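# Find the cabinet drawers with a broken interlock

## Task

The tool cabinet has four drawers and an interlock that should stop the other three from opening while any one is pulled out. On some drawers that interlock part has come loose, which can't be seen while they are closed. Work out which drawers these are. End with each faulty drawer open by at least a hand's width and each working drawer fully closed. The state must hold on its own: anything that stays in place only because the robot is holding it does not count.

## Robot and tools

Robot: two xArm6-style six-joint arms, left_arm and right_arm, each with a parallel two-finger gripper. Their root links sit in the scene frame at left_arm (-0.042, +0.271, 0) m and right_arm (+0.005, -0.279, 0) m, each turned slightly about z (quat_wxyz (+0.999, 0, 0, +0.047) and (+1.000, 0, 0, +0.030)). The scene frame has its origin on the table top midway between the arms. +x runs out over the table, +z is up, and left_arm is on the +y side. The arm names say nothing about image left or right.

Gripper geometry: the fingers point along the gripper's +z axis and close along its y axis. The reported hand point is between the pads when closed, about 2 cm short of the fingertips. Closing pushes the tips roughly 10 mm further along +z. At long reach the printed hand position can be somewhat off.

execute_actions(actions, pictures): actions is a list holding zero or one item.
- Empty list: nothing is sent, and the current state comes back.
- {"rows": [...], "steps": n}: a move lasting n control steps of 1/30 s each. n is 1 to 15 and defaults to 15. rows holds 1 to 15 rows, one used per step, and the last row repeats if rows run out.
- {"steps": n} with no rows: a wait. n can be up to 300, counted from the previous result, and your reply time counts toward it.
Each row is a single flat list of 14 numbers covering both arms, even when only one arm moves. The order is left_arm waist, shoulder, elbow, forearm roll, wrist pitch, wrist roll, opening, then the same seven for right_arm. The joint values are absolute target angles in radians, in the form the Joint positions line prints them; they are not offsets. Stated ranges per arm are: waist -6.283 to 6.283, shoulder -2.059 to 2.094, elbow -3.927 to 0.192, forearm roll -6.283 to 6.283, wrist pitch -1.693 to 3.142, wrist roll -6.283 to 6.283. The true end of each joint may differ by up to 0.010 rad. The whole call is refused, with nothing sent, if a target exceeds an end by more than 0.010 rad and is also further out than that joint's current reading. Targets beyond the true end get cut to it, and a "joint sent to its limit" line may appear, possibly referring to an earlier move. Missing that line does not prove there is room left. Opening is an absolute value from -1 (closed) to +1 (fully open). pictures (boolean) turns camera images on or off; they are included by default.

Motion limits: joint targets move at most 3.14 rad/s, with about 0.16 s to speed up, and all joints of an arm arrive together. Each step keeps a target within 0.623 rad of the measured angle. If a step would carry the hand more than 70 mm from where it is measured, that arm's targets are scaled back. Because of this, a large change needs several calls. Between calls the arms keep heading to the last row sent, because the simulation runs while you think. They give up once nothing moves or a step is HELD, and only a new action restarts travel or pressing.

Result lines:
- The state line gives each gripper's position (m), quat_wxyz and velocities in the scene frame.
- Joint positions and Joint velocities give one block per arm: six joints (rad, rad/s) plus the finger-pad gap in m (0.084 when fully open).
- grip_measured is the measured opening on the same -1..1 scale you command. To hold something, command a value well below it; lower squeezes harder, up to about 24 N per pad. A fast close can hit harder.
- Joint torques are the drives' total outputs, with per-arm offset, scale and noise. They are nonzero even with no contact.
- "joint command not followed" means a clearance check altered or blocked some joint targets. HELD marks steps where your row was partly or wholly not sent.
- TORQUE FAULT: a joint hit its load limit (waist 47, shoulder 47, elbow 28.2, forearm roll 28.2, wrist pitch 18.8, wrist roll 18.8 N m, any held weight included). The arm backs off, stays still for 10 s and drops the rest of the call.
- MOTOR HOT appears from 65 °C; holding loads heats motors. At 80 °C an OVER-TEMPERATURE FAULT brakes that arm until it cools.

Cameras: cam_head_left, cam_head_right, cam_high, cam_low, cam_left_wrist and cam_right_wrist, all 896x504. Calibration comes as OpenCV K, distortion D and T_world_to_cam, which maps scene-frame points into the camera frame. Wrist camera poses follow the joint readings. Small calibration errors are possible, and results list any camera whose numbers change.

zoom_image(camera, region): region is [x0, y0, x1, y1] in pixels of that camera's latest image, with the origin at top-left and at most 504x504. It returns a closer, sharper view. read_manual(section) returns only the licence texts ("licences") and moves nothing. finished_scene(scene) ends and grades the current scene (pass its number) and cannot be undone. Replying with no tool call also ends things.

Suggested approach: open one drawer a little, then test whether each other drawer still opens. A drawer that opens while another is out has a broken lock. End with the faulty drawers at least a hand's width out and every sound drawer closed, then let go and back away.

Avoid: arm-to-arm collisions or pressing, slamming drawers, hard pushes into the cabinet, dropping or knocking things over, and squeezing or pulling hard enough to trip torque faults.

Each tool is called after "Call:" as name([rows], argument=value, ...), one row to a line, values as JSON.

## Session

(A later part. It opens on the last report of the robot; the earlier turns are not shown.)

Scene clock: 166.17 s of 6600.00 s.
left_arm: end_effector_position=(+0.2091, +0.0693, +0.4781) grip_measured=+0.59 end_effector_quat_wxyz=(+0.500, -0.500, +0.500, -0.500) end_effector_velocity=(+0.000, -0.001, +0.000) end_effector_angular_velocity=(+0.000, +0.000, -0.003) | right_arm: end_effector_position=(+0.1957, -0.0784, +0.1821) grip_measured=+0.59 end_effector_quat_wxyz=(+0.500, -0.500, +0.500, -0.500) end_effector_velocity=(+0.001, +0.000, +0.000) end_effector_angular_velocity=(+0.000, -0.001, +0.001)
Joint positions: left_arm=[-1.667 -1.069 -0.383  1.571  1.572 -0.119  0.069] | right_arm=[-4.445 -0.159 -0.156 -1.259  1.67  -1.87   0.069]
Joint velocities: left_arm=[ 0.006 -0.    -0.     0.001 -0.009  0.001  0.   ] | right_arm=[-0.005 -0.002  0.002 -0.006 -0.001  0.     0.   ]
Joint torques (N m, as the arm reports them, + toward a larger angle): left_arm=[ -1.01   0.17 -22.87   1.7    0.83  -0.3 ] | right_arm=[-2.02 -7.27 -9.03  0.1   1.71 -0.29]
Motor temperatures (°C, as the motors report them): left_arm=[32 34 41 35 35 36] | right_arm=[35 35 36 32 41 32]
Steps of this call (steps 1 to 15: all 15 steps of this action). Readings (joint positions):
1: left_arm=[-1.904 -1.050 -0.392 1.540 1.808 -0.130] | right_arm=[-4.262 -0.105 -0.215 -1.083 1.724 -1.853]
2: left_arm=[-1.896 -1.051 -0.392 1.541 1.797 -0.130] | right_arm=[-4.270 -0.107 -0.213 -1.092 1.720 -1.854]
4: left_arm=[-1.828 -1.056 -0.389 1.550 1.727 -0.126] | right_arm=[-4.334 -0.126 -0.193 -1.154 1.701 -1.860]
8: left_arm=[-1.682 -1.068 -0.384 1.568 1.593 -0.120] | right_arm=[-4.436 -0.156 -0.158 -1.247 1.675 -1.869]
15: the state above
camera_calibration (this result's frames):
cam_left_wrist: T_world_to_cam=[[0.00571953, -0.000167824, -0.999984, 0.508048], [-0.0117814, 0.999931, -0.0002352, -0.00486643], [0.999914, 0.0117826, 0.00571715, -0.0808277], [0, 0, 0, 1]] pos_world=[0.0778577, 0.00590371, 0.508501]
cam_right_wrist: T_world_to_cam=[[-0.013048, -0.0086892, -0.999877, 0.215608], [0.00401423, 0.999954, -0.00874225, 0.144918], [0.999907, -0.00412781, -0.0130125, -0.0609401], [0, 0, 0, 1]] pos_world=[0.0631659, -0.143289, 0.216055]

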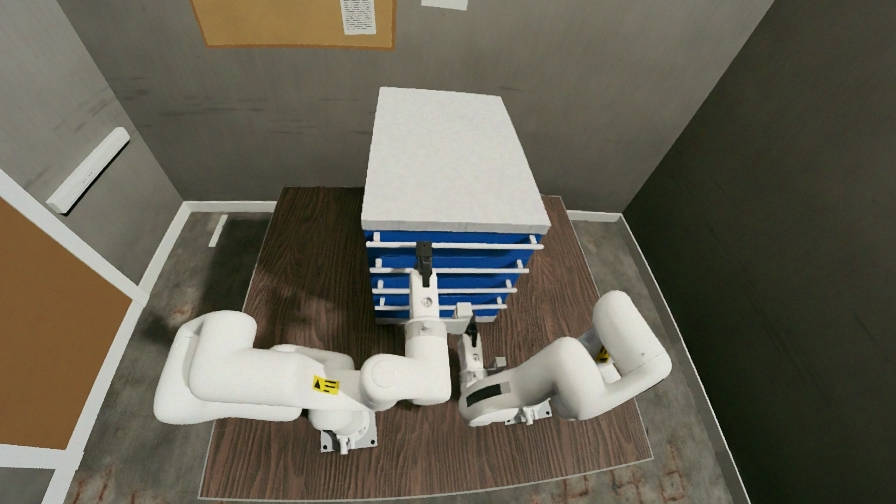

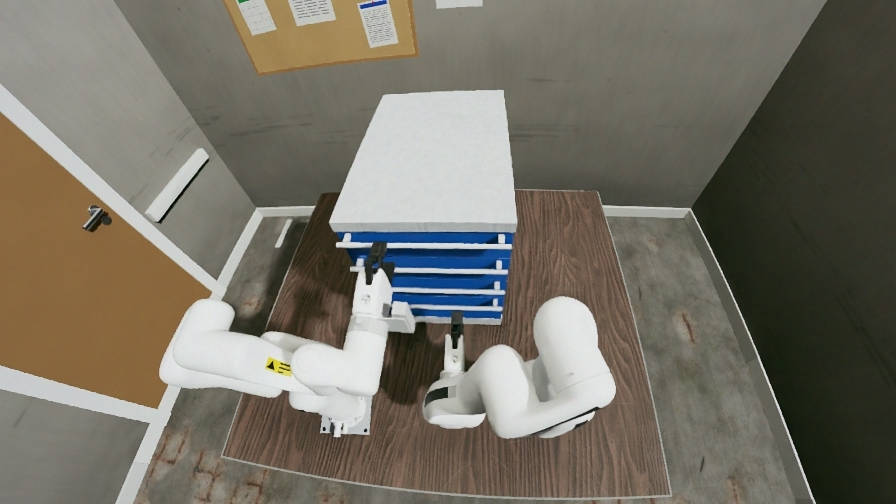

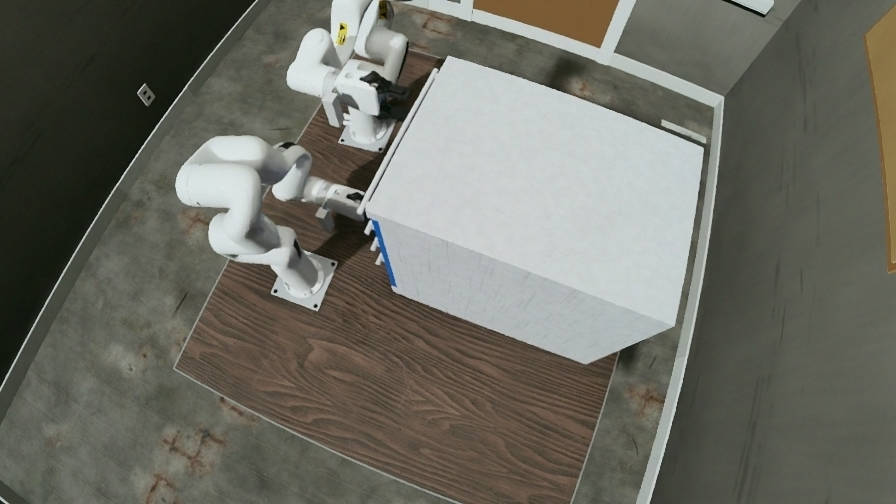

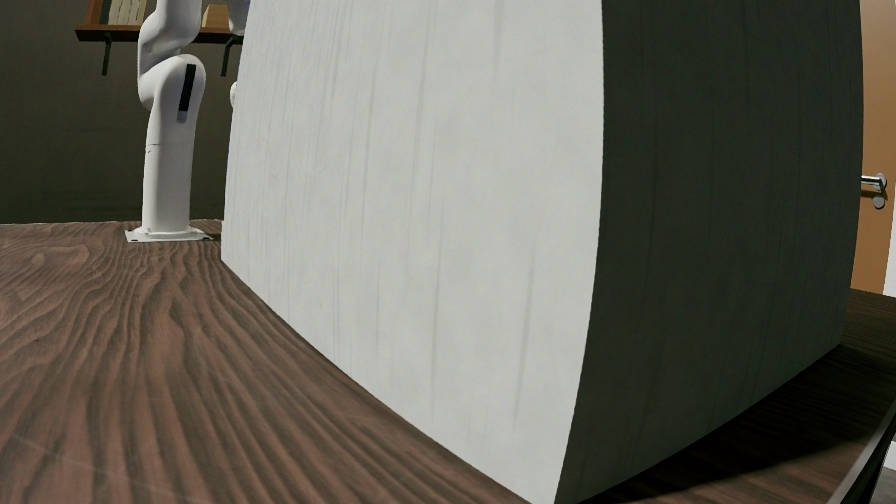

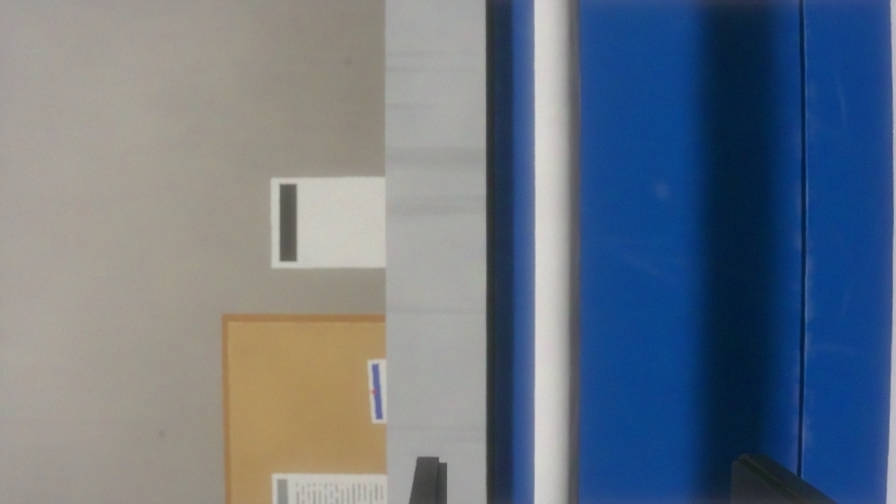

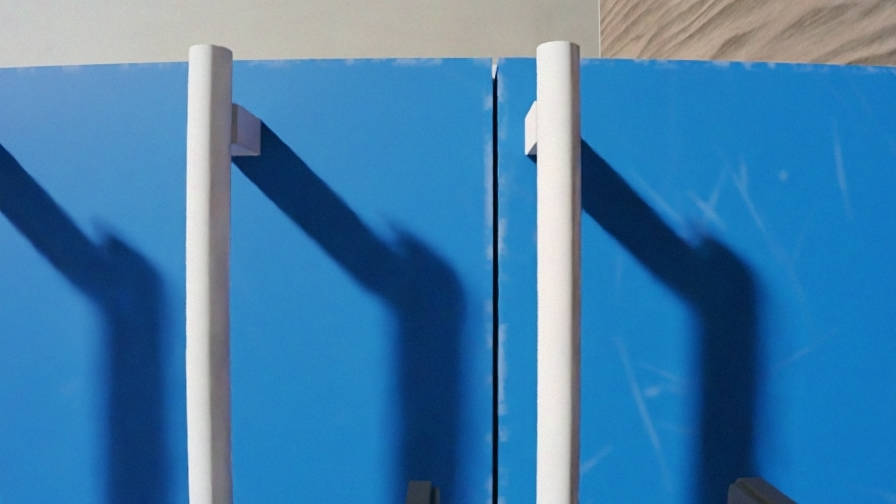

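Call:
execute_actions([
  {"rows": [[-1.4494,-1.0525,-0.3983,1.5985,1.3572,-0.124,0.6,-4.6514,-0.189,-0.1235,-1.4556,1.6078,-1.881,0.6]], "steps": 15},
])

Scene clock: 175.13 s of 6600.00 s.
left_arm: end_effector_position=(+0.2367, +0.0693, +0.4814) grip_measured=+0.59 end_effector_quat_wxyz=(+0.500, -0.500, +0.500, -0.501) end_effector_velocity=(+0.000, -0.000, +0.001) end_effector_angular_velocity=(-0.002, -0.001, -0.001) | right_arm: end_effector_position=(+0.2343, -0.0785, +0.1820) grip_measured=+0.59 end_effector_quat_wxyz=(+0.500, -0.500, +0.500, -0.500) end_effector_velocity=(+0.001, +0.001, +0.000) end_effector_angular_velocity=(+0.002, +0.000, +0.002)
Joint positions: left_arm=[-1.451 -1.053 -0.398  1.598  1.358 -0.124  0.069] | right_arm=[-4.65  -0.189 -0.124 -1.455  1.608 -1.881  0.069]
Joint velocities: left_arm=[ 0.004  0.    -0.002  0.001 -0.005 -0.     0.   ] | right_arm=[-0.005 -0.001 -0.001 -0.006 -0.002 -0.    -0.   ]
Joint torques (N m, as the arm reports them, + toward a larger angle): left_arm=[ -0.94  -0.66 -23.29   1.34   0.68  -0.32] | right_arm=[-2.08 -7.4  -9.38 -0.23  1.69 -0.2 ]
Motor temperatures (°C, as the motors report them): left_arm=[32 34 42 35 35 36] | right_arm=[35 35 35 32 41 32]
Steps of this call (steps 1 to 15: the robot went on to your last target; steps 16 to 90: nothing new was sent; then 5.47 s passed at rest; steps 91 to 105: all 15 steps of this action). Readings (joint positions):
91: left_arm=[-1.664 -1.069 -0.383 1.571 1.570 -0.119] | right_arm=[-4.447 -0.159 -0.156 -1.261 1.670 -1.870]
92: left_arm=[-1.657 -1.068 -0.384 1.572 1.560 -0.119] | right_arm=[-4.455 -0.160 -0.155 -1.269 1.666 -1.871]
94: left_arm=[-1.591 -1.063 -0.388 1.581 1.493 -0.121] | right_arm=[-4.521 -0.170 -0.145 -1.333 1.646 -1.874]
98: left_arm=[-1.463 -1.054 -0.397 1.596 1.376 -0.124] | right_arm=[-4.638 -0.187 -0.125 -1.441 1.613 -1.880]
105: the state above
camera_calibration (this result's frames):
cam_left_wrist: T_world_to_cam=[[0.0070049, -0.00092093, -0.999975, 0.510871], [-0.012065, 0.999927, -0.0010054, -0.00409512], [0.999903, 0.0120718, 0.00699327, -0.109074], [0, 0, 0, 1]] pos_world=[0.105435, 0.00588201, 0.511617]
cam_right_wrist: T_world_to_cam=[[-0.0130115, -0.00877618, -0.999877, 0.216003], [0.00415661, 0.999952, -0.00883094, 0.144886], [0.999907, -0.004271, -0.0129744, -0.0995416], [0, 0, 0, 1]] pos_world=[0.101741, -0.143408, 0.215965]

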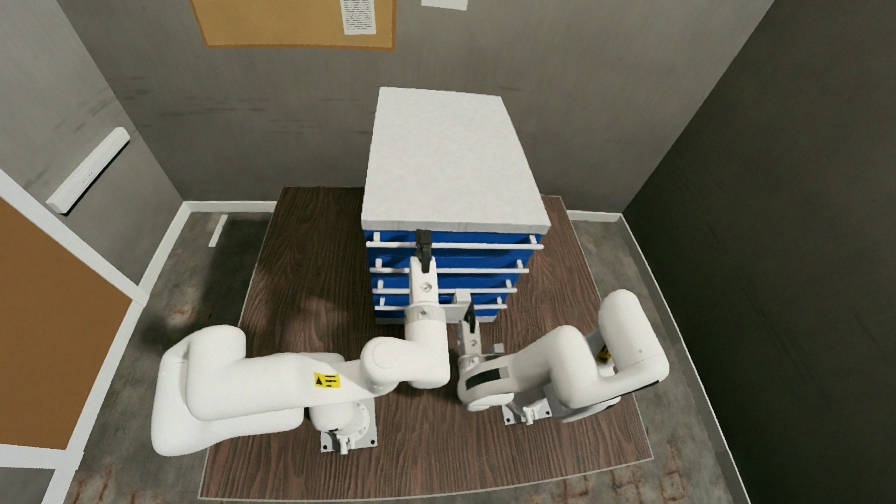

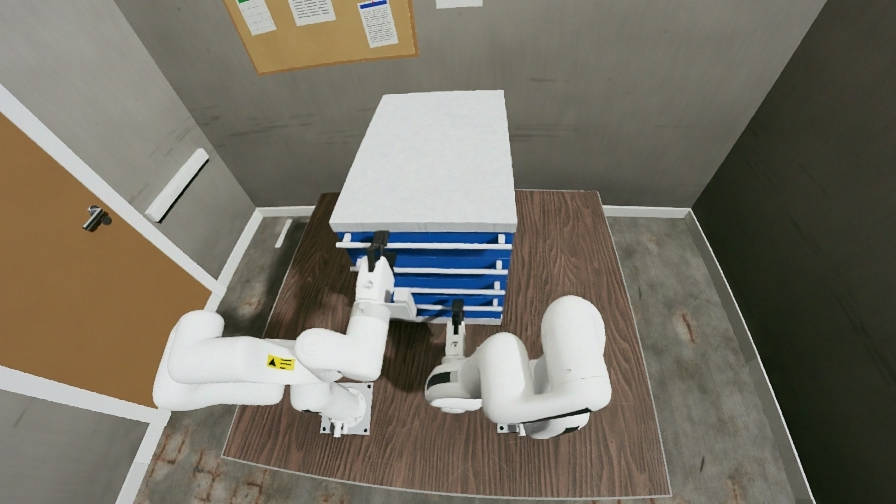

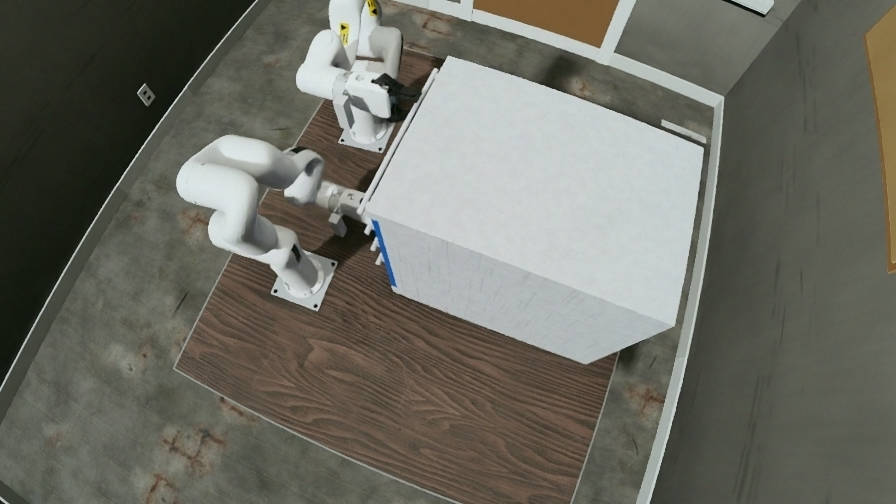

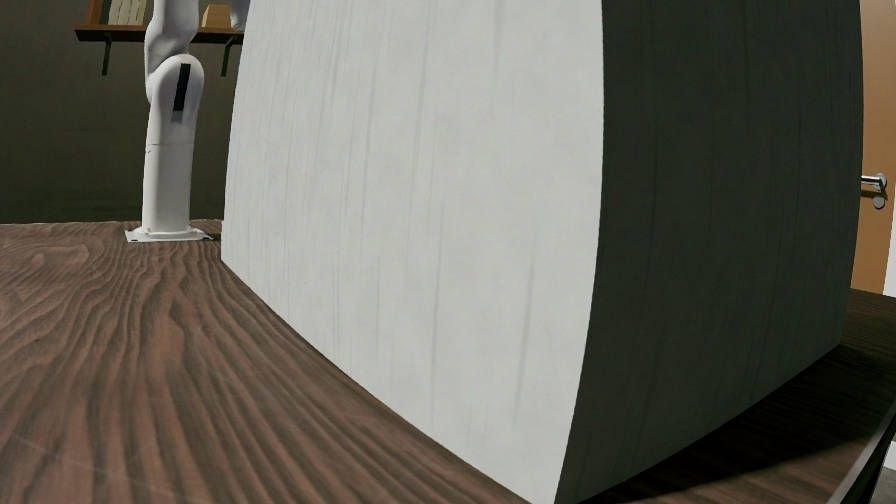

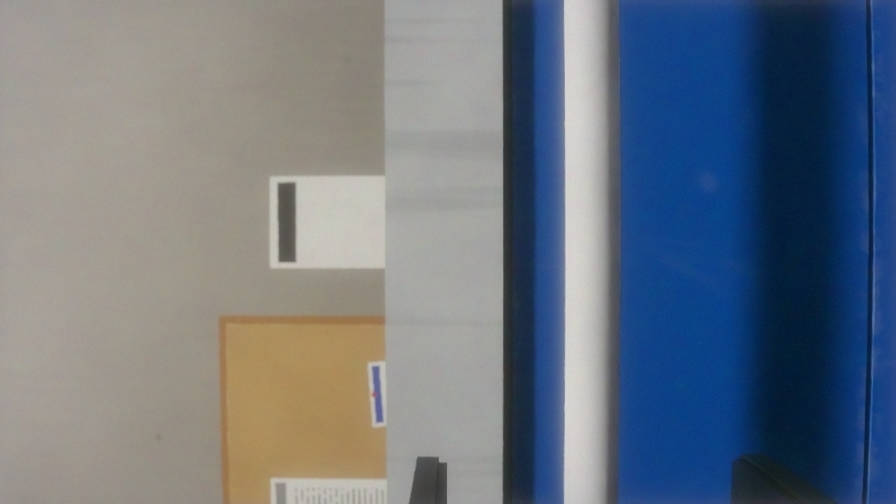

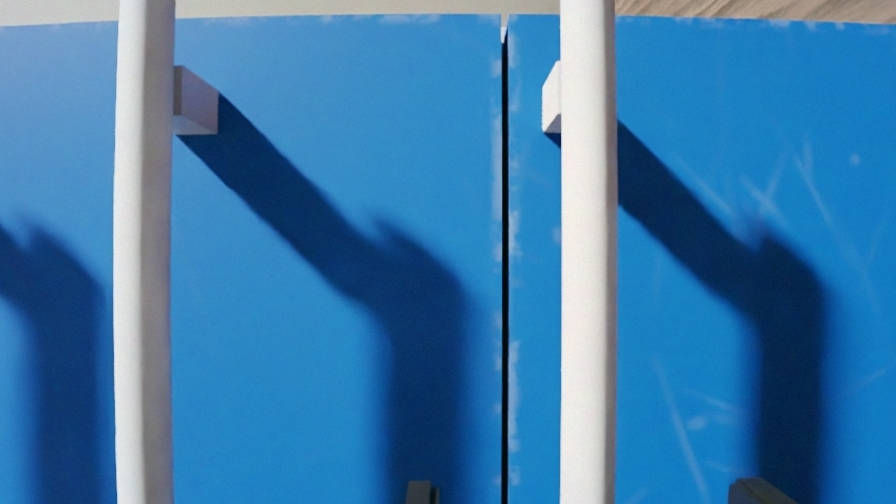

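Call:
execute_actions([
  {"rows": [[-1.4494,-1.0525,-0.3983,1.5985,1.3572,-0.124,0.2,-4.6514,-0.189,-0.1235,-1.4556,1.6078,-1.881,0.2],[-1.4494,-1.0525,-0.3983,1.5985,1.3572,-0.124,0.0,-4.6514,-0.189,-0.1235,-1.4556,1.6078,-1.881,0.0],[-1.4494,-1.0525,-0.3983,1.5985,1.3572,-0.124,-0.2,-4.6514,-0.189,-0.1235,-1.4556,1.6078,-1.881,-0.2],[-1.4494,-1.0525,-0.3983,1.5985,1.3572,-0.124,-0.4,-4.6514,-0.189,-0.1235,-1.4556,1.6078,-1.881,-0.4],[-1.4494,-1.0525,-0.3983,1.5985,1.3572,-0.124,-0.5,-4.6514,-0.189,-0.1235,-1.4556,1.6078,-1.881,-0.5],[-1.4494,-1.0525,-0.3983,1.5985,1.3572,-0.124,-0.55,-4.6514,-0.189,-0.1235,-1.4556,1.6078,-1.881,-0.55],[-1.4494,-1.0525,-0.3983,1.5985,1.3572,-0.124,-0.6,-4.6514,-0.189,-0.1235,-1.4556,1.6078,-1.881,-0.6],[-1.4494,-1.0525,-0.3983,1.5985,1.3572,-0.124,-0.65,-4.6514,-0.189,-0.1235,-1.4556,1.6078,-1.881,-0.65],[-1.4494,-1.0525,-0.3983,1.5985,1.3572,-0.124,-0.7,-4.6514,-0.189,-0.1235,-1.4556,1.6078,-1.881,-0.7],[-1.4494,-1.0525,-0.3983,1.5985,1.3572,-0.124,-0.75,-4.6514,-0.189,-0.1235,-1.4556,1.6078,-1.881,-0.75],[-1.4494,-1.0525,-0.3983,1.5985,1.3572,-0.124,-0.8,-4.6514,-0.189,-0.1235,-1.4556,1.6078,-1.881,-0.8],[-1.4494,-1.0525,-0.3983,1.5985,1.3572,-0.124,-0.9,-4.6514,-0.189,-0.1235,-1.4556,1.6078,-1.881,-0.9],[-1.4494,-1.0525,-0.3983,1.5985,1.3572,-0.124,-1.0,-4.6514,-0.189,-0.1235,-1.4556,1.6078,-1.881,-1.0]], "steps": 15},
], pictures=false)

Call:
execute_actions([
  {"steps": 10},
], pictures=false)

Scene clock: 180.13 s of 6600.00 s.
left_arm: end_effector_position=(+0.2369, +0.0696, +0.4828) grip_measured=-0.74 end_effector_quat_wxyz=(+0.500, -0.500, +0.499, -0.502) end_effector_velocity=(+0.000, +0.001, -0.001) end_effector_angular_velocity=(+0.001, +0.001, +0.002) | right_arm: end_effector_position=(+0.2346, -0.0786, +0.1828) grip_measured=-0.74 end_effector_quat_wxyz=(+0.501, -0.499, +0.500, -0.500) end_effector_velocity=(+0.000, +0.000, -0.000) end_effector_angular_velocity=(-0.001, +0.001, +0.002)
Joint positions: left_arm=[-1.449 -1.053 -0.4    1.6    1.357 -0.124  0.011] | right_arm=[-4.651 -0.19  -0.124 -1.455  1.61  -1.881  0.011]
Joint velocities: left_arm=[-0.    -0.001  0.003 -0.001  0.002 -0.    -0.   ] | right_arm=[-0.001  0.001  0.001 -0.002 -0.001 -0.    -0.   ]
Joint torques (N m, as the arm reports them, + toward a larger angle): left_arm=[ -0.79   0.65 -18.91  -0.2    0.97  -0.47] | right_arm=[-3.03 -5.5  -8.86  0.09 -0.69 -0.28]
Motor temperatures (°C, as the motors report them): left_arm=[32 34 42 35 35 36] | right_arm=[35 35 35 32 41 32]
Steps of this call (steps 1 to 15: the robot went on to your last target; steps 16 to 90: nothing new was sent; then 1.50 s passed at rest; steps 91 to 105: all 15 steps of this action). Readings (joint positions):
91: left_arm=[-1.449 -1.053 -0.398 1.599 1.357 -0.124] | right_arm=[-4.651 -0.189 -0.124 -1.456 1.608 -1.881]
92: left_arm=[-1.449 -1.053 -0.398 1.598 1.357 -0.124] | right_arm=[-4.651 -0.189 -0.124 -1.456 1.608 -1.881]
94: left_arm=[-1.449 -1.052 -0.398 1.598 1.357 -0.124] | right_arm=[-4.651 -0.189 -0.123 -1.456 1.608 -1.881]
98: left_arm=[-1.449 -1.052 -0.398 1.598 1.357 -0.124] | right_arm=[-4.651 -0.189 -0.123 -1.456 1.608 -1.881]
105: the state above

Scene clock: 180.47 s of 6600.00 s.
left_arm: end_effector_position=(+0.2369, +0.0696, +0.4825) grip_measured=-0.74 end_effector_quat_wxyz=(+0.500, -0.500, +0.499, -0.501) end_effector_velocity=(-0.000, -0.001, -0.001) end_effector_angular_velocity=(+0.001, +0.001, -0.002) | right_arm: end_effector_position=(+0.2346, -0.0786, +0.1826) grip_measured=-0.74 end_effector_quat_wxyz=(+0.500, -0.499, +0.500, -0.500) end_effector_velocity=(-0.000, -0.001, -0.001) end_effector_angular_velocity=(-0.001, +0.002, +0.000)
Joint positions: left_arm=[-1.449 -1.053 -0.4    1.599  1.357 -0.124  0.011] | right_arm=[-4.651 -0.189 -0.124 -1.456  1.61  -1.881  0.011]
Joint velocities: left_arm=[-0.001  0.002 -0.    -0.001 -0.001 -0.    -0.   ] | right_arm=[-0.001  0.     0.002 -0.    -0.003  0.001 -0.   ]
Joint torques (N m, as the arm reports them, + toward a larger angle): left_arm=[ -0.66   1.97 -15.58  -1.29   0.93  -0.36] | right_arm=[-2.81 -4.39 -8.02 -0.28 -2.46 -0.13]
Motor temperatures (°C, as the motors report them): left_arm=[32 34 42 35 35 36] | right_arm=[35 35 35 32 41 32]
Steps of this call (steps 1 to 10: the robot went on to your last target). Readings (joint positions):
1: left_arm=[-1.449 -1.053 -0.400 1.600 1.357 -0.124] | right_arm=[-4.651 -0.190 -0.124 -1.456 1.610 -1.881]
2: left_arm=[-1.449 -1.053 -0.400 1.600 1.357 -0.124] | right_arm=[-4.651 -0.190 -0.124 -1.456 1.610 -1.881]
4: left_arm=[-1.449 -1.053 -0.400 1.600 1.357 -0.124] | right_arm=[-4.651 -0.190 -0.124 -1.456 1.610 -1.881]
8: left_arm=[-1.449 -1.053 -0.400 1.599 1.357 -0.124] | right_arm=[-4.651 -0.190 -0.124 -1.456 1.610 -1.881]
10: the state above

Call:
execute_actions([
  {"rows": [[-1.4494,-1.0515,-0.4035,1.5985,1.3572,-0.124,-1,-4.6514,-0.196,-0.1235,-1.4556,1.6078,-1.881,-1],[-1.465,-1.0526,-0.403,1.5965,1.3725,-0.1234,-1,-4.6514,-0.196,-0.1235,-1.4556,1.6078,-1.881,-1],[-1.480,-1.0536,-0.4024,1.5946,1.3877,-0.1227,-1,-4.6514,-0.196,-0.1235,-1.4556,1.6078,-1.881,-1],[-1.511,-1.0558,-0.4014,1.5906,1.4183,-0.1214,-1,-4.6514,-0.196,-0.1235,-1.4556,1.6078,-1.881,-1],[-1.542,-1.0579,-0.4003,1.5867,1.4488,-0.1201,-1,-4.6514,-0.196,-0.1235,-1.4556,1.6078,-1.881,-1],[-1.5726,-1.0601,-0.3992,1.5828,1.4794,-0.1188,-1,-4.6514,-0.196,-0.1235,-1.4556,1.6078,-1.881,-1],[-1.6034,-1.0622,-0.3981,1.5789,1.5099,-0.1175,-1,-4.6514,-0.196,-0.1235,-1.4556,1.6078,-1.881,-1],[-1.6342,-1.0644,-0.3971,1.5749,1.5405,-0.1163,-1,-4.6514,-0.196,-0.1235,-1.4556,1.6078,-1.881,-1],[-1.665,-1.0665,-0.396,1.571,1.571,-0.115,-1,-4.6514,-0.196,-0.1235,-1.4556,1.6078,-1.881,-1],[-1.6948,-1.0655,-0.3965,1.5671,1.6005,-0.1164,-1,-4.6514,-0.196,-0.1235,-1.4556,1.6078,-1.881,-1],[-1.7245,-1.064,-0.3972,1.5632,1.63,-0.1178,-1,-4.6514,-0.196,-0.1235,-1.4556,1.6078,-1.881,-1],[-1.7543,-1.062,-0.398,1.5594,1.6595,-0.1191,-1,-4.6514,-0.196,-0.1235,-1.4556,1.6078,-1.881,-1],[-1.784,-1.060,-0.399,1.5555,1.689,-0.1205,-1,-4.6514,-0.196,-0.1235,-1.4556,1.6078,-1.881,-1],[-1.8138,-1.0575,-0.4,1.5516,1.7185,-0.1219,-1,-4.6514,-0.196,-0.1235,-1.4556,1.6078,-1.881,-1],[-1.8435,-1.0545,-0.4015,1.5478,1.748,-0.1233,-1,-4.6514,-0.196,-0.1235,-1.4556,1.6078,-1.881,-1]], "steps": 15},
], pictures=false)

Call:
execute_actions([
  {"rows": [[-1.873,-1.0515,-0.403,1.544,1.7775,-0.1246,-1,-4.6514,-0.196,-0.1235,-1.4556,1.6078,-1.881,-1],[-1.903,-1.048,-0.405,1.540,1.807,-0.126,-1,-4.6514,-0.196,-0.1235,-1.4556,1.6078,-1.881,-1],[-1.933,-1.042,-0.4085,1.535,1.836,-0.131,-1,-4.6514,-0.196,-0.1235,-1.4556,1.6078,-1.881,-1],[-1.963,-1.0355,-0.412,1.529,1.8655,-0.136,-1,-4.6514,-0.196,-0.1235,-1.4556,1.6078,-1.881,-1],[-1.993,-1.028,-0.416,1.523,1.895,-0.1415,-1,-4.6514,-0.196,-0.1235,-1.4556,1.6078,-1.881,-1],[-2.023,-1.0205,-0.4205,1.517,1.924,-0.147,-1,-4.6514,-0.196,-0.1235,-1.4556,1.6078,-1.881,-1],[-2.053,-1.0125,-0.425,1.5105,1.953,-0.153,-1,-4.6514,-0.196,-0.1235,-1.4556,1.6078,-1.881,-1],[-2.083,-1.004,-0.4295,1.504,1.9825,-0.159,-1,-4.6514,-0.196,-0.1235,-1.4556,1.6078,-1.881,-1],[-2.112,-0.995,-0.4345,1.497,2.0115,-0.165,-1,-4.6514,-0.196,-0.1235,-1.4556,1.6078,-1.881,-1],[-2.142,-0.9855,-0.4397,1.49,2.041,-0.1715,-1,-4.6514,-0.196,-0.1235,-1.4556,1.6078,-1.881,-1],[-2.171,-0.9755,-0.445,1.4825,2.070,-0.178,-1,-4.6514,-0.196,-0.1235,-1.4556,1.6078,-1.881,-1]], "steps": 15},
])

Scene clock: 188.47 s of 6600.00 s.
left_arm: end_effector_position=(+0.2013, +0.0691, +0.4823) grip_measured=-0.74 end_effector_quat_wxyz=(+0.498, -0.502, +0.498, -0.501) end_effector_velocity=(-0.113, -0.002, -0.001) end_effector_angular_velocity=(-0.005, +0.010, -0.004) | right_arm: end_effector_position=(+0.2345, -0.0785, +0.1827) grip_measured=-0.74 end_effector_quat_wxyz=(+0.501, -0.499, +0.502, -0.498) end_effector_velocity=(-0.000, +0.000, +0.000) end_effector_angular_velocity=(+0.002, +0.000, +0.000)
Joint positions: left_arm=[-1.729 -1.062 -0.397  1.562  1.636 -0.119  0.011] | right_arm=[-4.652 -0.195 -0.123 -1.455  1.607 -1.881  0.011]
Joint velocities: left_arm=[-0.886  0.043 -0.026 -0.11   0.876 -0.03   0.   ] | right_arm=[ 0.    -0.001 -0.     0.     0.     0.     0.   ]
Joint torques (N m, as the arm reports them, + toward a larger angle): left_arm=[ -4.05   5.68 -13.87  -1.46  -1.82  -0.63] | right_arm=[-1.41 -5.46 -8.83 -0.12 -1.66 -0.11]
Motor temperatures (°C, as the motors report them): left_arm=[32 34 40 35 35 36] | right_arm=[35 35 35 32 41 32]
Steps of this call (steps 1 to 15: the robot went on to your last target; steps 16 to 90: nothing new was sent; then 4.50 s passed at rest; steps 91 to 105: all 15 steps of this action). Readings (joint positions):
91: left_arm=[-1.449 -1.052 -0.398 1.600 1.357 -0.124] | right_arm=[-4.651 -0.189 -0.124 -1.456 1.609 -1.881]
92: left_arm=[-1.450 -1.052 -0.399 1.600 1.358 -0.124] | right_arm=[-4.651 -0.190 -0.123 -1.456 1.609 -1.881]
94: left_arm=[-1.459 -1.052 -0.400 1.598 1.368 -0.124] | right_arm=[-4.652 -0.193 -0.123 -1.455 1.607 -1.881]
98: left_arm=[-1.529 -1.057 -0.398 1.588 1.439 -0.120] | right_arm=[-4.652 -0.195 -0.123 -1.455 1.607 -1.881]
105: the state above

Scene clock: 188.97 s of 6600.00 s.
left_arm: end_effector_position=(+0.1424, +0.0688, +0.4821) grip_measured=-0.74 end_effector_quat_wxyz=(+0.497, -0.502, +0.500, -0.500) end_effector_velocity=(-0.055, +0.001, -0.000) end_effector_angular_velocity=(+0.014, -0.011, -0.009) | right_arm: end_effector_position=(+0.2345, -0.0784, +0.1829) grip_measured=-0.74 end_effector_quat_wxyz=(+0.501, -0.499, +0.502, -0.498) end_effector_velocity=(+0.000, -0.001, +0.000) end_effector_angular_velocity=(-0.001, -0.002, -0.000)
Joint positions: left_arm=[-2.151 -0.982 -0.442  1.489  2.05  -0.173  0.011] | right_arm=[-4.652 -0.196 -0.123 -1.455  1.607 -1.881  0.011]
Joint velocities: left_arm=[-0.342  0.108 -0.054 -0.078  0.326 -0.071 -0.   ] | right_arm=[ 0.    -0.     0.002  0.     0.002  0.     0.   ]
Joint torques (N m, as the arm reports them, + toward a larger angle): left_arm=[  2.4    3.11 -11.36  -2.18  -4.    -0.6 ] | right_arm=[ -0.19  -7.01 -10.3   -0.54  -0.65  -0.07]
Motor temperatures (°C, as the motors report them): left_arm=[32 34 40 35 35 36] | right_arm=[35 35 35 32 41 32]
Steps of this call (steps 1 to 15: all 15 steps of this action). Readings (joint positions):
1: left_arm=[-1.759 -1.060 -0.398 1.559 1.665 -0.120] | right_arm=[-4.652 -0.195 -0.123 -1.455 1.607 -1.881]
2: left_arm=[-1.789 -1.058 -0.399 1.555 1.695 -0.121] | right_arm=[-4.652 -0.196 -0.123 -1.455 1.607 -1.881]
4: left_arm=[-1.848 -1.053 -0.402 1.547 1.753 -0.124] | right_arm=[-4.652 -0.196 -0.123 -1.455 1.607 -1.881]
8: left_arm=[-1.967 -1.032 -0.414 1.528 1.871 -0.139] | right_arm=[-4.652 -0.196 -0.123 -1.455 1.607 -1.881]
15: the state above
camera_calibration (this result's frames):
cam_left_wrist: T_world_to_cam=[[0.00132828, -0.0051019, -0.999986, 0.513412], [-0.0120524, 0.999914, -0.00511754, -0.00272148], [0.999926, 0.012059, 0.00126668, -0.0119666], [0, 0, 0, 1]] pos_world=[0.0112509, 0.00548493, 0.513406]
cam_right_wrist: T_world_to_cam=[[-0.0142786, -0.00282985, -0.999894, 0.217664], [0.00478279, 0.999984, -0.00289841, 0.143526], [0.999887, -0.00482367, -0.0142648, -0.0995113], [0, 0, 0, 1]] pos_world=[0.101921, -0.143388, 0.216637]

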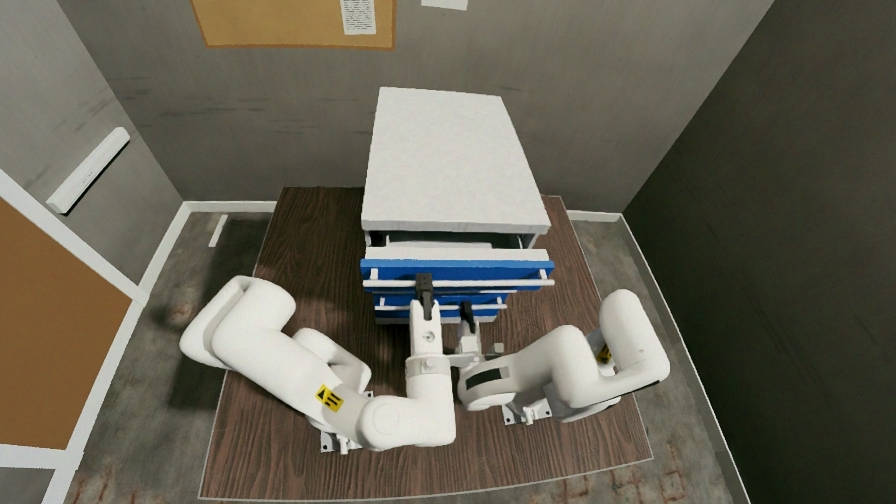

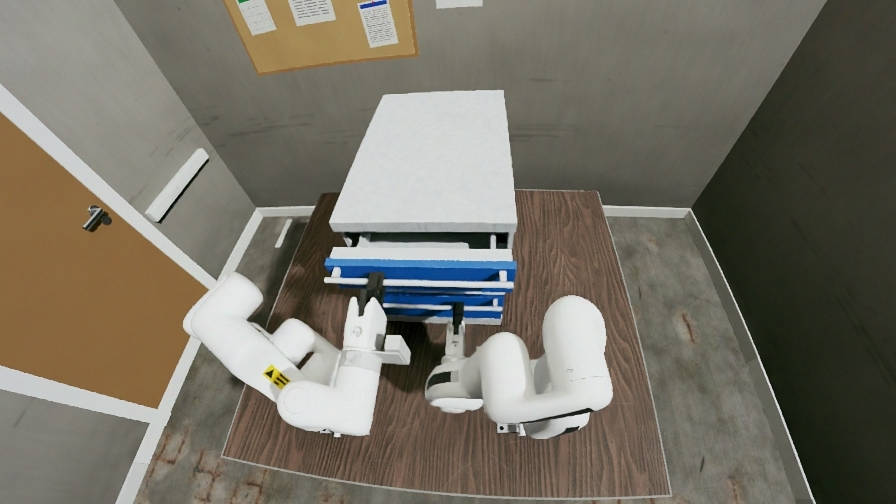

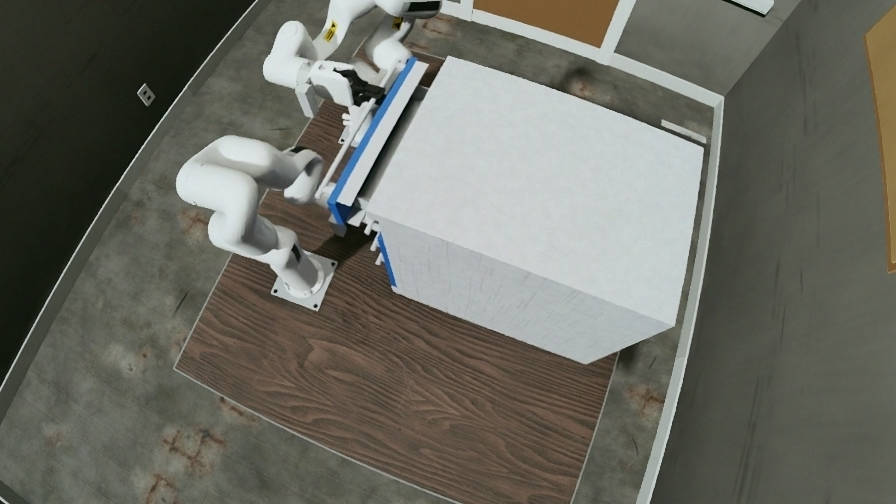

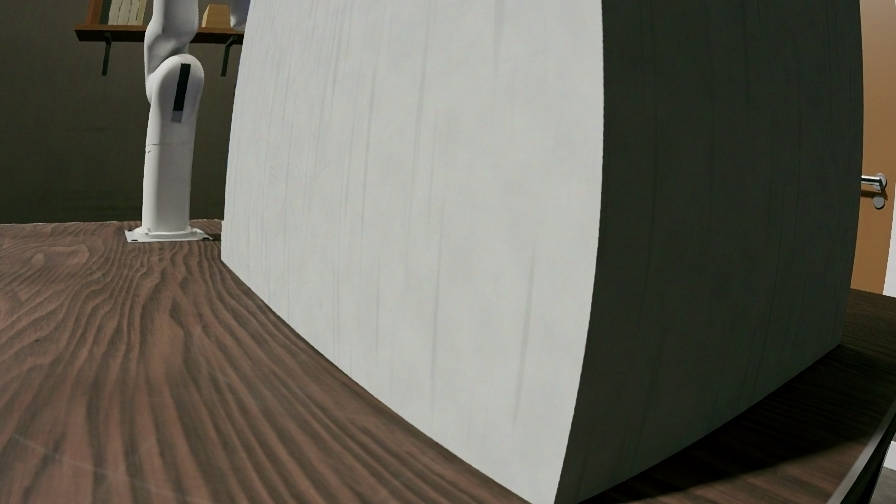

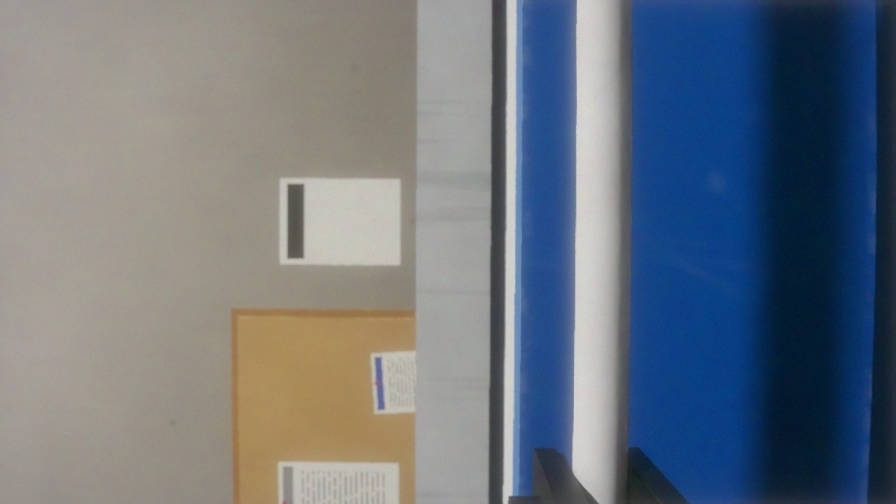

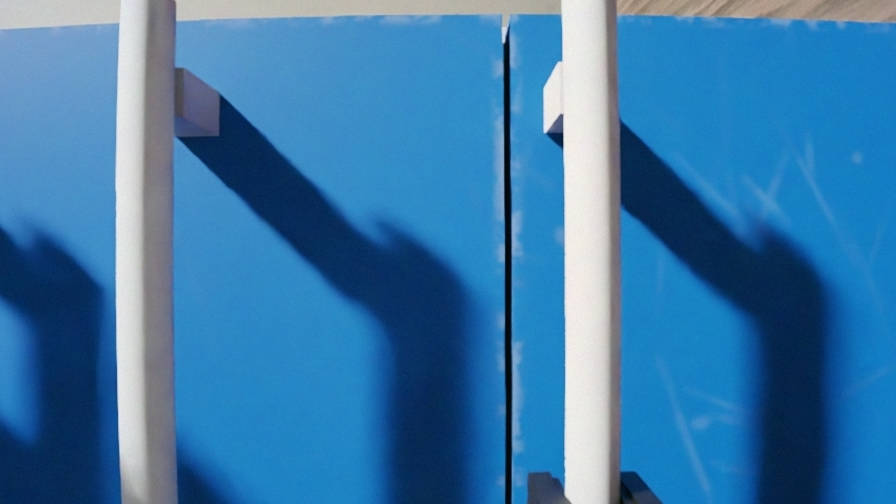

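Call:
zoom_image(camera="cam_head_left", region=[350, 215, 570, 300])

Call:
zoom_image(camera="cam_high", region=[300, 50, 460, 300])

Region (350, 215, 570, 300) of cam_head_left's 896x504 image, scaled by 2.291, with more detail than that image has; it fills the top 195 rows of this view, and the rest is white.

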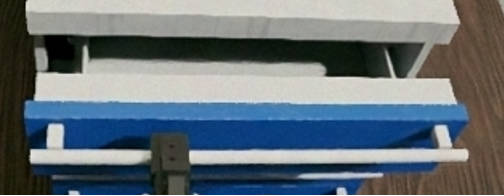

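Region (300, 50, 460, 300) of cam_high's 896x504 image, scaled by 2.016, with more detail than that image has; it fills the left 323 columns of this view, and the rest is white.

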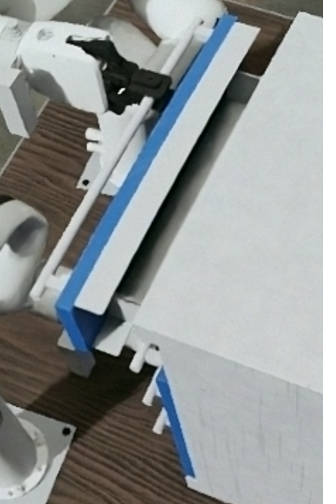

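Call:
execute_actions([
  {"rows": [[-2.171,-0.9755,-0.445,1.4825,2.070,-0.178,-1,-4.641,-0.195,-0.1245,-1.446,1.611,-1.8805,-1],[-2.171,-0.9755,-0.445,1.4825,2.070,-0.178,-1,-4.631,-0.194,-0.1257,-1.436,1.614,-1.880,-1],[-2.171,-0.9755,-0.445,1.4825,2.070,-0.178,-1,-4.621,-0.193,-0.127,-1.426,1.617,-1.8795,-1],[-2.171,-0.9755,-0.445,1.4825,2.070,-0.178,-1,-4.610,-0.192,-0.1283,-1.416,1.620,-1.879,-1],[-2.171,-0.9755,-0.445,1.4825,2.070,-0.178,-1,-4.600,-0.191,-0.1297,-1.4065,1.6235,-1.8785,-1],[-2.171,-0.9755,-0.445,1.4825,2.070,-0.178,-1,-4.590,-0.1897,-0.131,-1.3965,1.6265,-1.878,-1],[-2.171,-0.9755,-0.445,1.4825,2.070,-0.178,-1,-4.580,-0.1883,-0.1325,-1.387,1.630,-1.8775,-1],[-2.171,-0.9755,-0.445,1.4825,2.070,-0.178,-1,-4.5694,-0.187,-0.134,-1.377,1.633,-1.877,-1]], "steps": 13},
])

Scene clock: 193.27 s of 6600.00 s.
left_arm: end_effector_position=(+0.1392, +0.0692, +0.4822) grip_measured=-0.74 end_effector_quat_wxyz=(+0.498, -0.502, +0.500, -0.500) end_effector_velocity=(-0.000, -0.000, +0.000) end_effector_angular_velocity=(-0.001, +0.000, +0.000) | right_arm: end_effector_position=(+0.2201, -0.0780, +0.1832) grip_measured=-0.74 end_effector_quat_wxyz=(+0.501, -0.498, +0.503, -0.498) end_effector_velocity=(-0.010, +0.000, -0.000) end_effector_angular_velocity=(+0.002, +0.002, -0.001)
Joint positions: left_arm=[-2.171 -0.975 -0.445  1.484  2.07  -0.178  0.011] | right_arm=[-4.573 -0.187 -0.133 -1.38   1.632 -1.877  0.012]
Joint velocities: left_arm=[-0.     0.001 -0.001  0.     0.    -0.    -0.   ] | right_arm=[ 0.051  0.007 -0.009  0.05   0.014  0.004  0.   ]
Joint torques (N m, as the arm reports them, + toward a larger angle): left_arm=[ -3.04   3.37 -12.57  -2.48  -1.5   -0.6 ] | right_arm=[  1.34  -8.33 -13.83  -2.66   0.59  -0.06]
Motor temperatures (°C, as the motors report them): left_arm=[32 34 40 35 35 36] | right_arm=[35 35 35 32 41 32]
Steps of this call (steps 1 to 30: the robot went on to your last target; steps 31 to 90: nothing new was sent; then 0.87 s passed at rest; steps 91 to 103: all 13 steps of this action). Readings (joint positions):
91: left_arm=[-2.171 -0.975 -0.445 1.484 2.070 -0.178] | right_arm=[-4.651 -0.196 -0.123 -1.455 1.608 -1.881]
92: left_arm=[-2.171 -0.975 -0.445 1.484 2.070 -0.178] | right_arm=[-4.649 -0.196 -0.124 -1.453 1.609 -1.881]
94: left_arm=[-2.171 -0.975 -0.445 1.484 2.070 -0.178] | right_arm=[-4.639 -0.195 -0.125 -1.443 1.612 -1.880]
98: left_arm=[-2.171 -0.975 -0.445 1.484 2.070 -0.178] | right_arm=[-4.603 -0.191 -0.129 -1.409 1.623 -1.879]
103: the state above
camera_calibration (this result's frames):
cam_left_wrist: T_world_to_cam=[[0.002123, -0.00478597, -0.999986, 0.513358], [-0.0125136, 0.99991, -0.00481218, -0.00324777], [0.999919, 0.0125237, 0.00206291, -0.00921969], [0, 0, 0, 1]] pos_world=[0.00808845, 0.00581986, 0.513354]
cam_right_wrist: T_world_to_cam=[[-0.0141535, -0.00110717, -0.999899, 0.217875], [0.00512031, 0.999986, -0.00117974, 0.142822], [0.999887, -0.00513649, -0.0141477, -0.0851601], [0, 0, 0, 1]] pos_world=[0.0875029, -0.143016, 0.216816]

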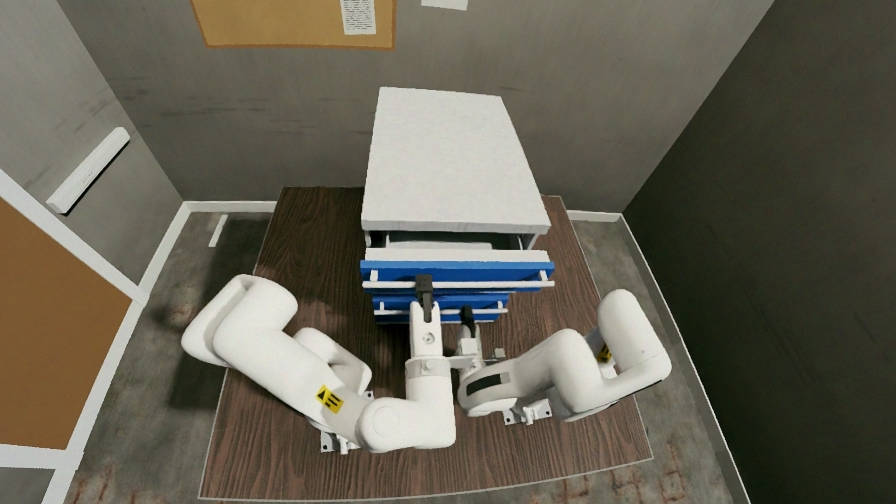

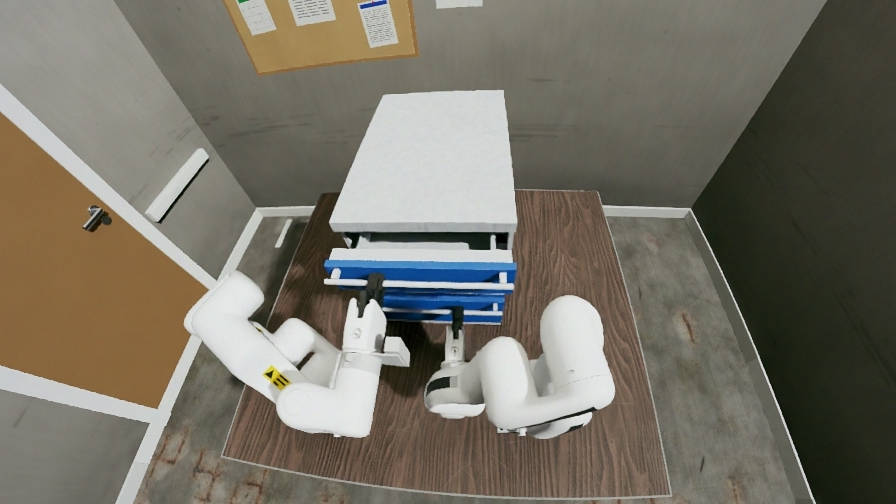

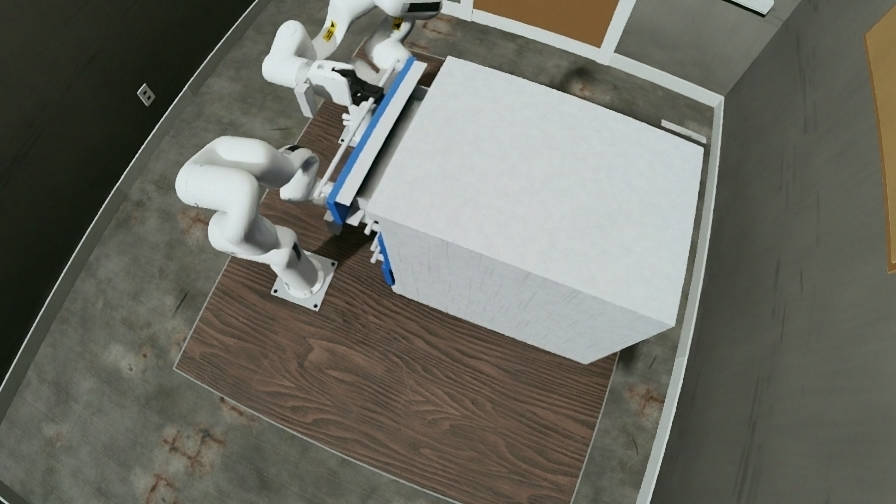

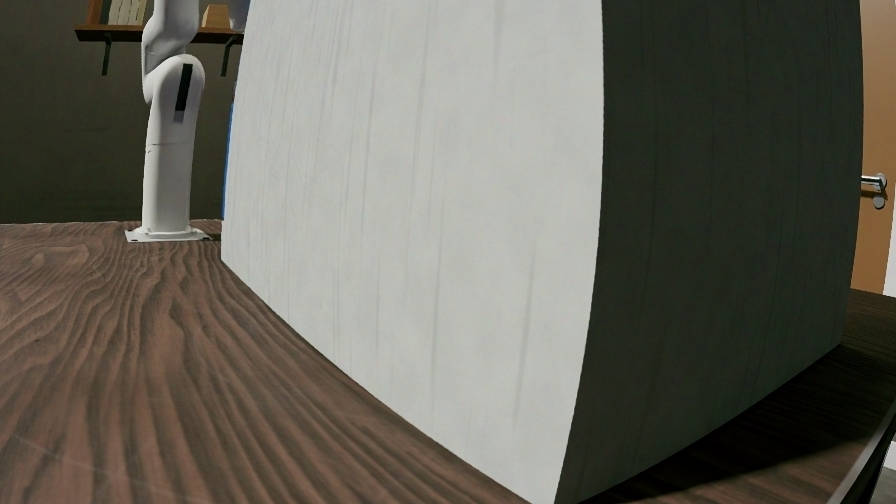

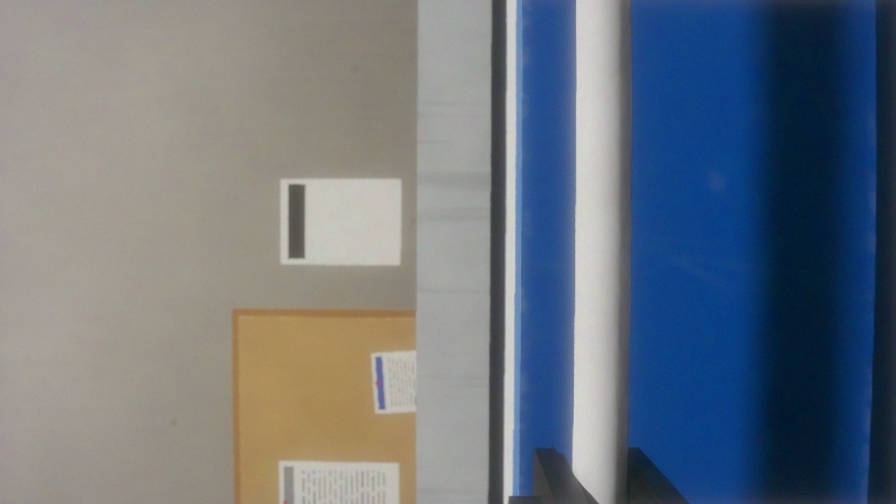

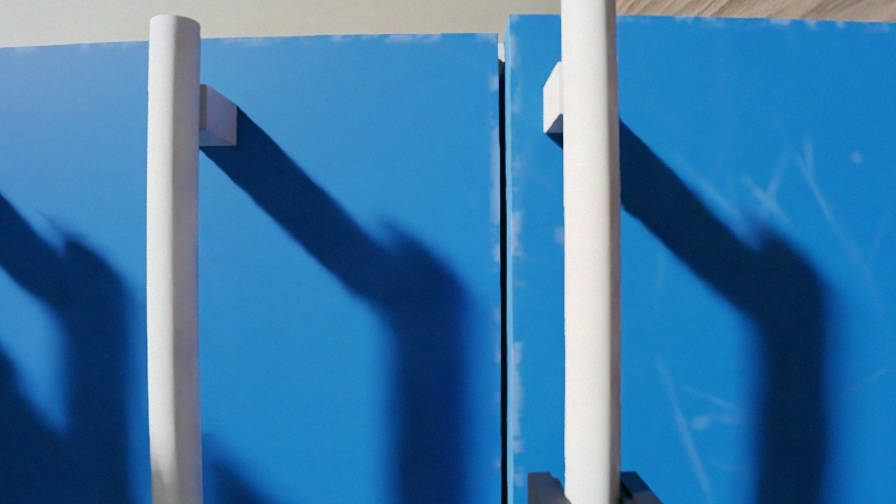

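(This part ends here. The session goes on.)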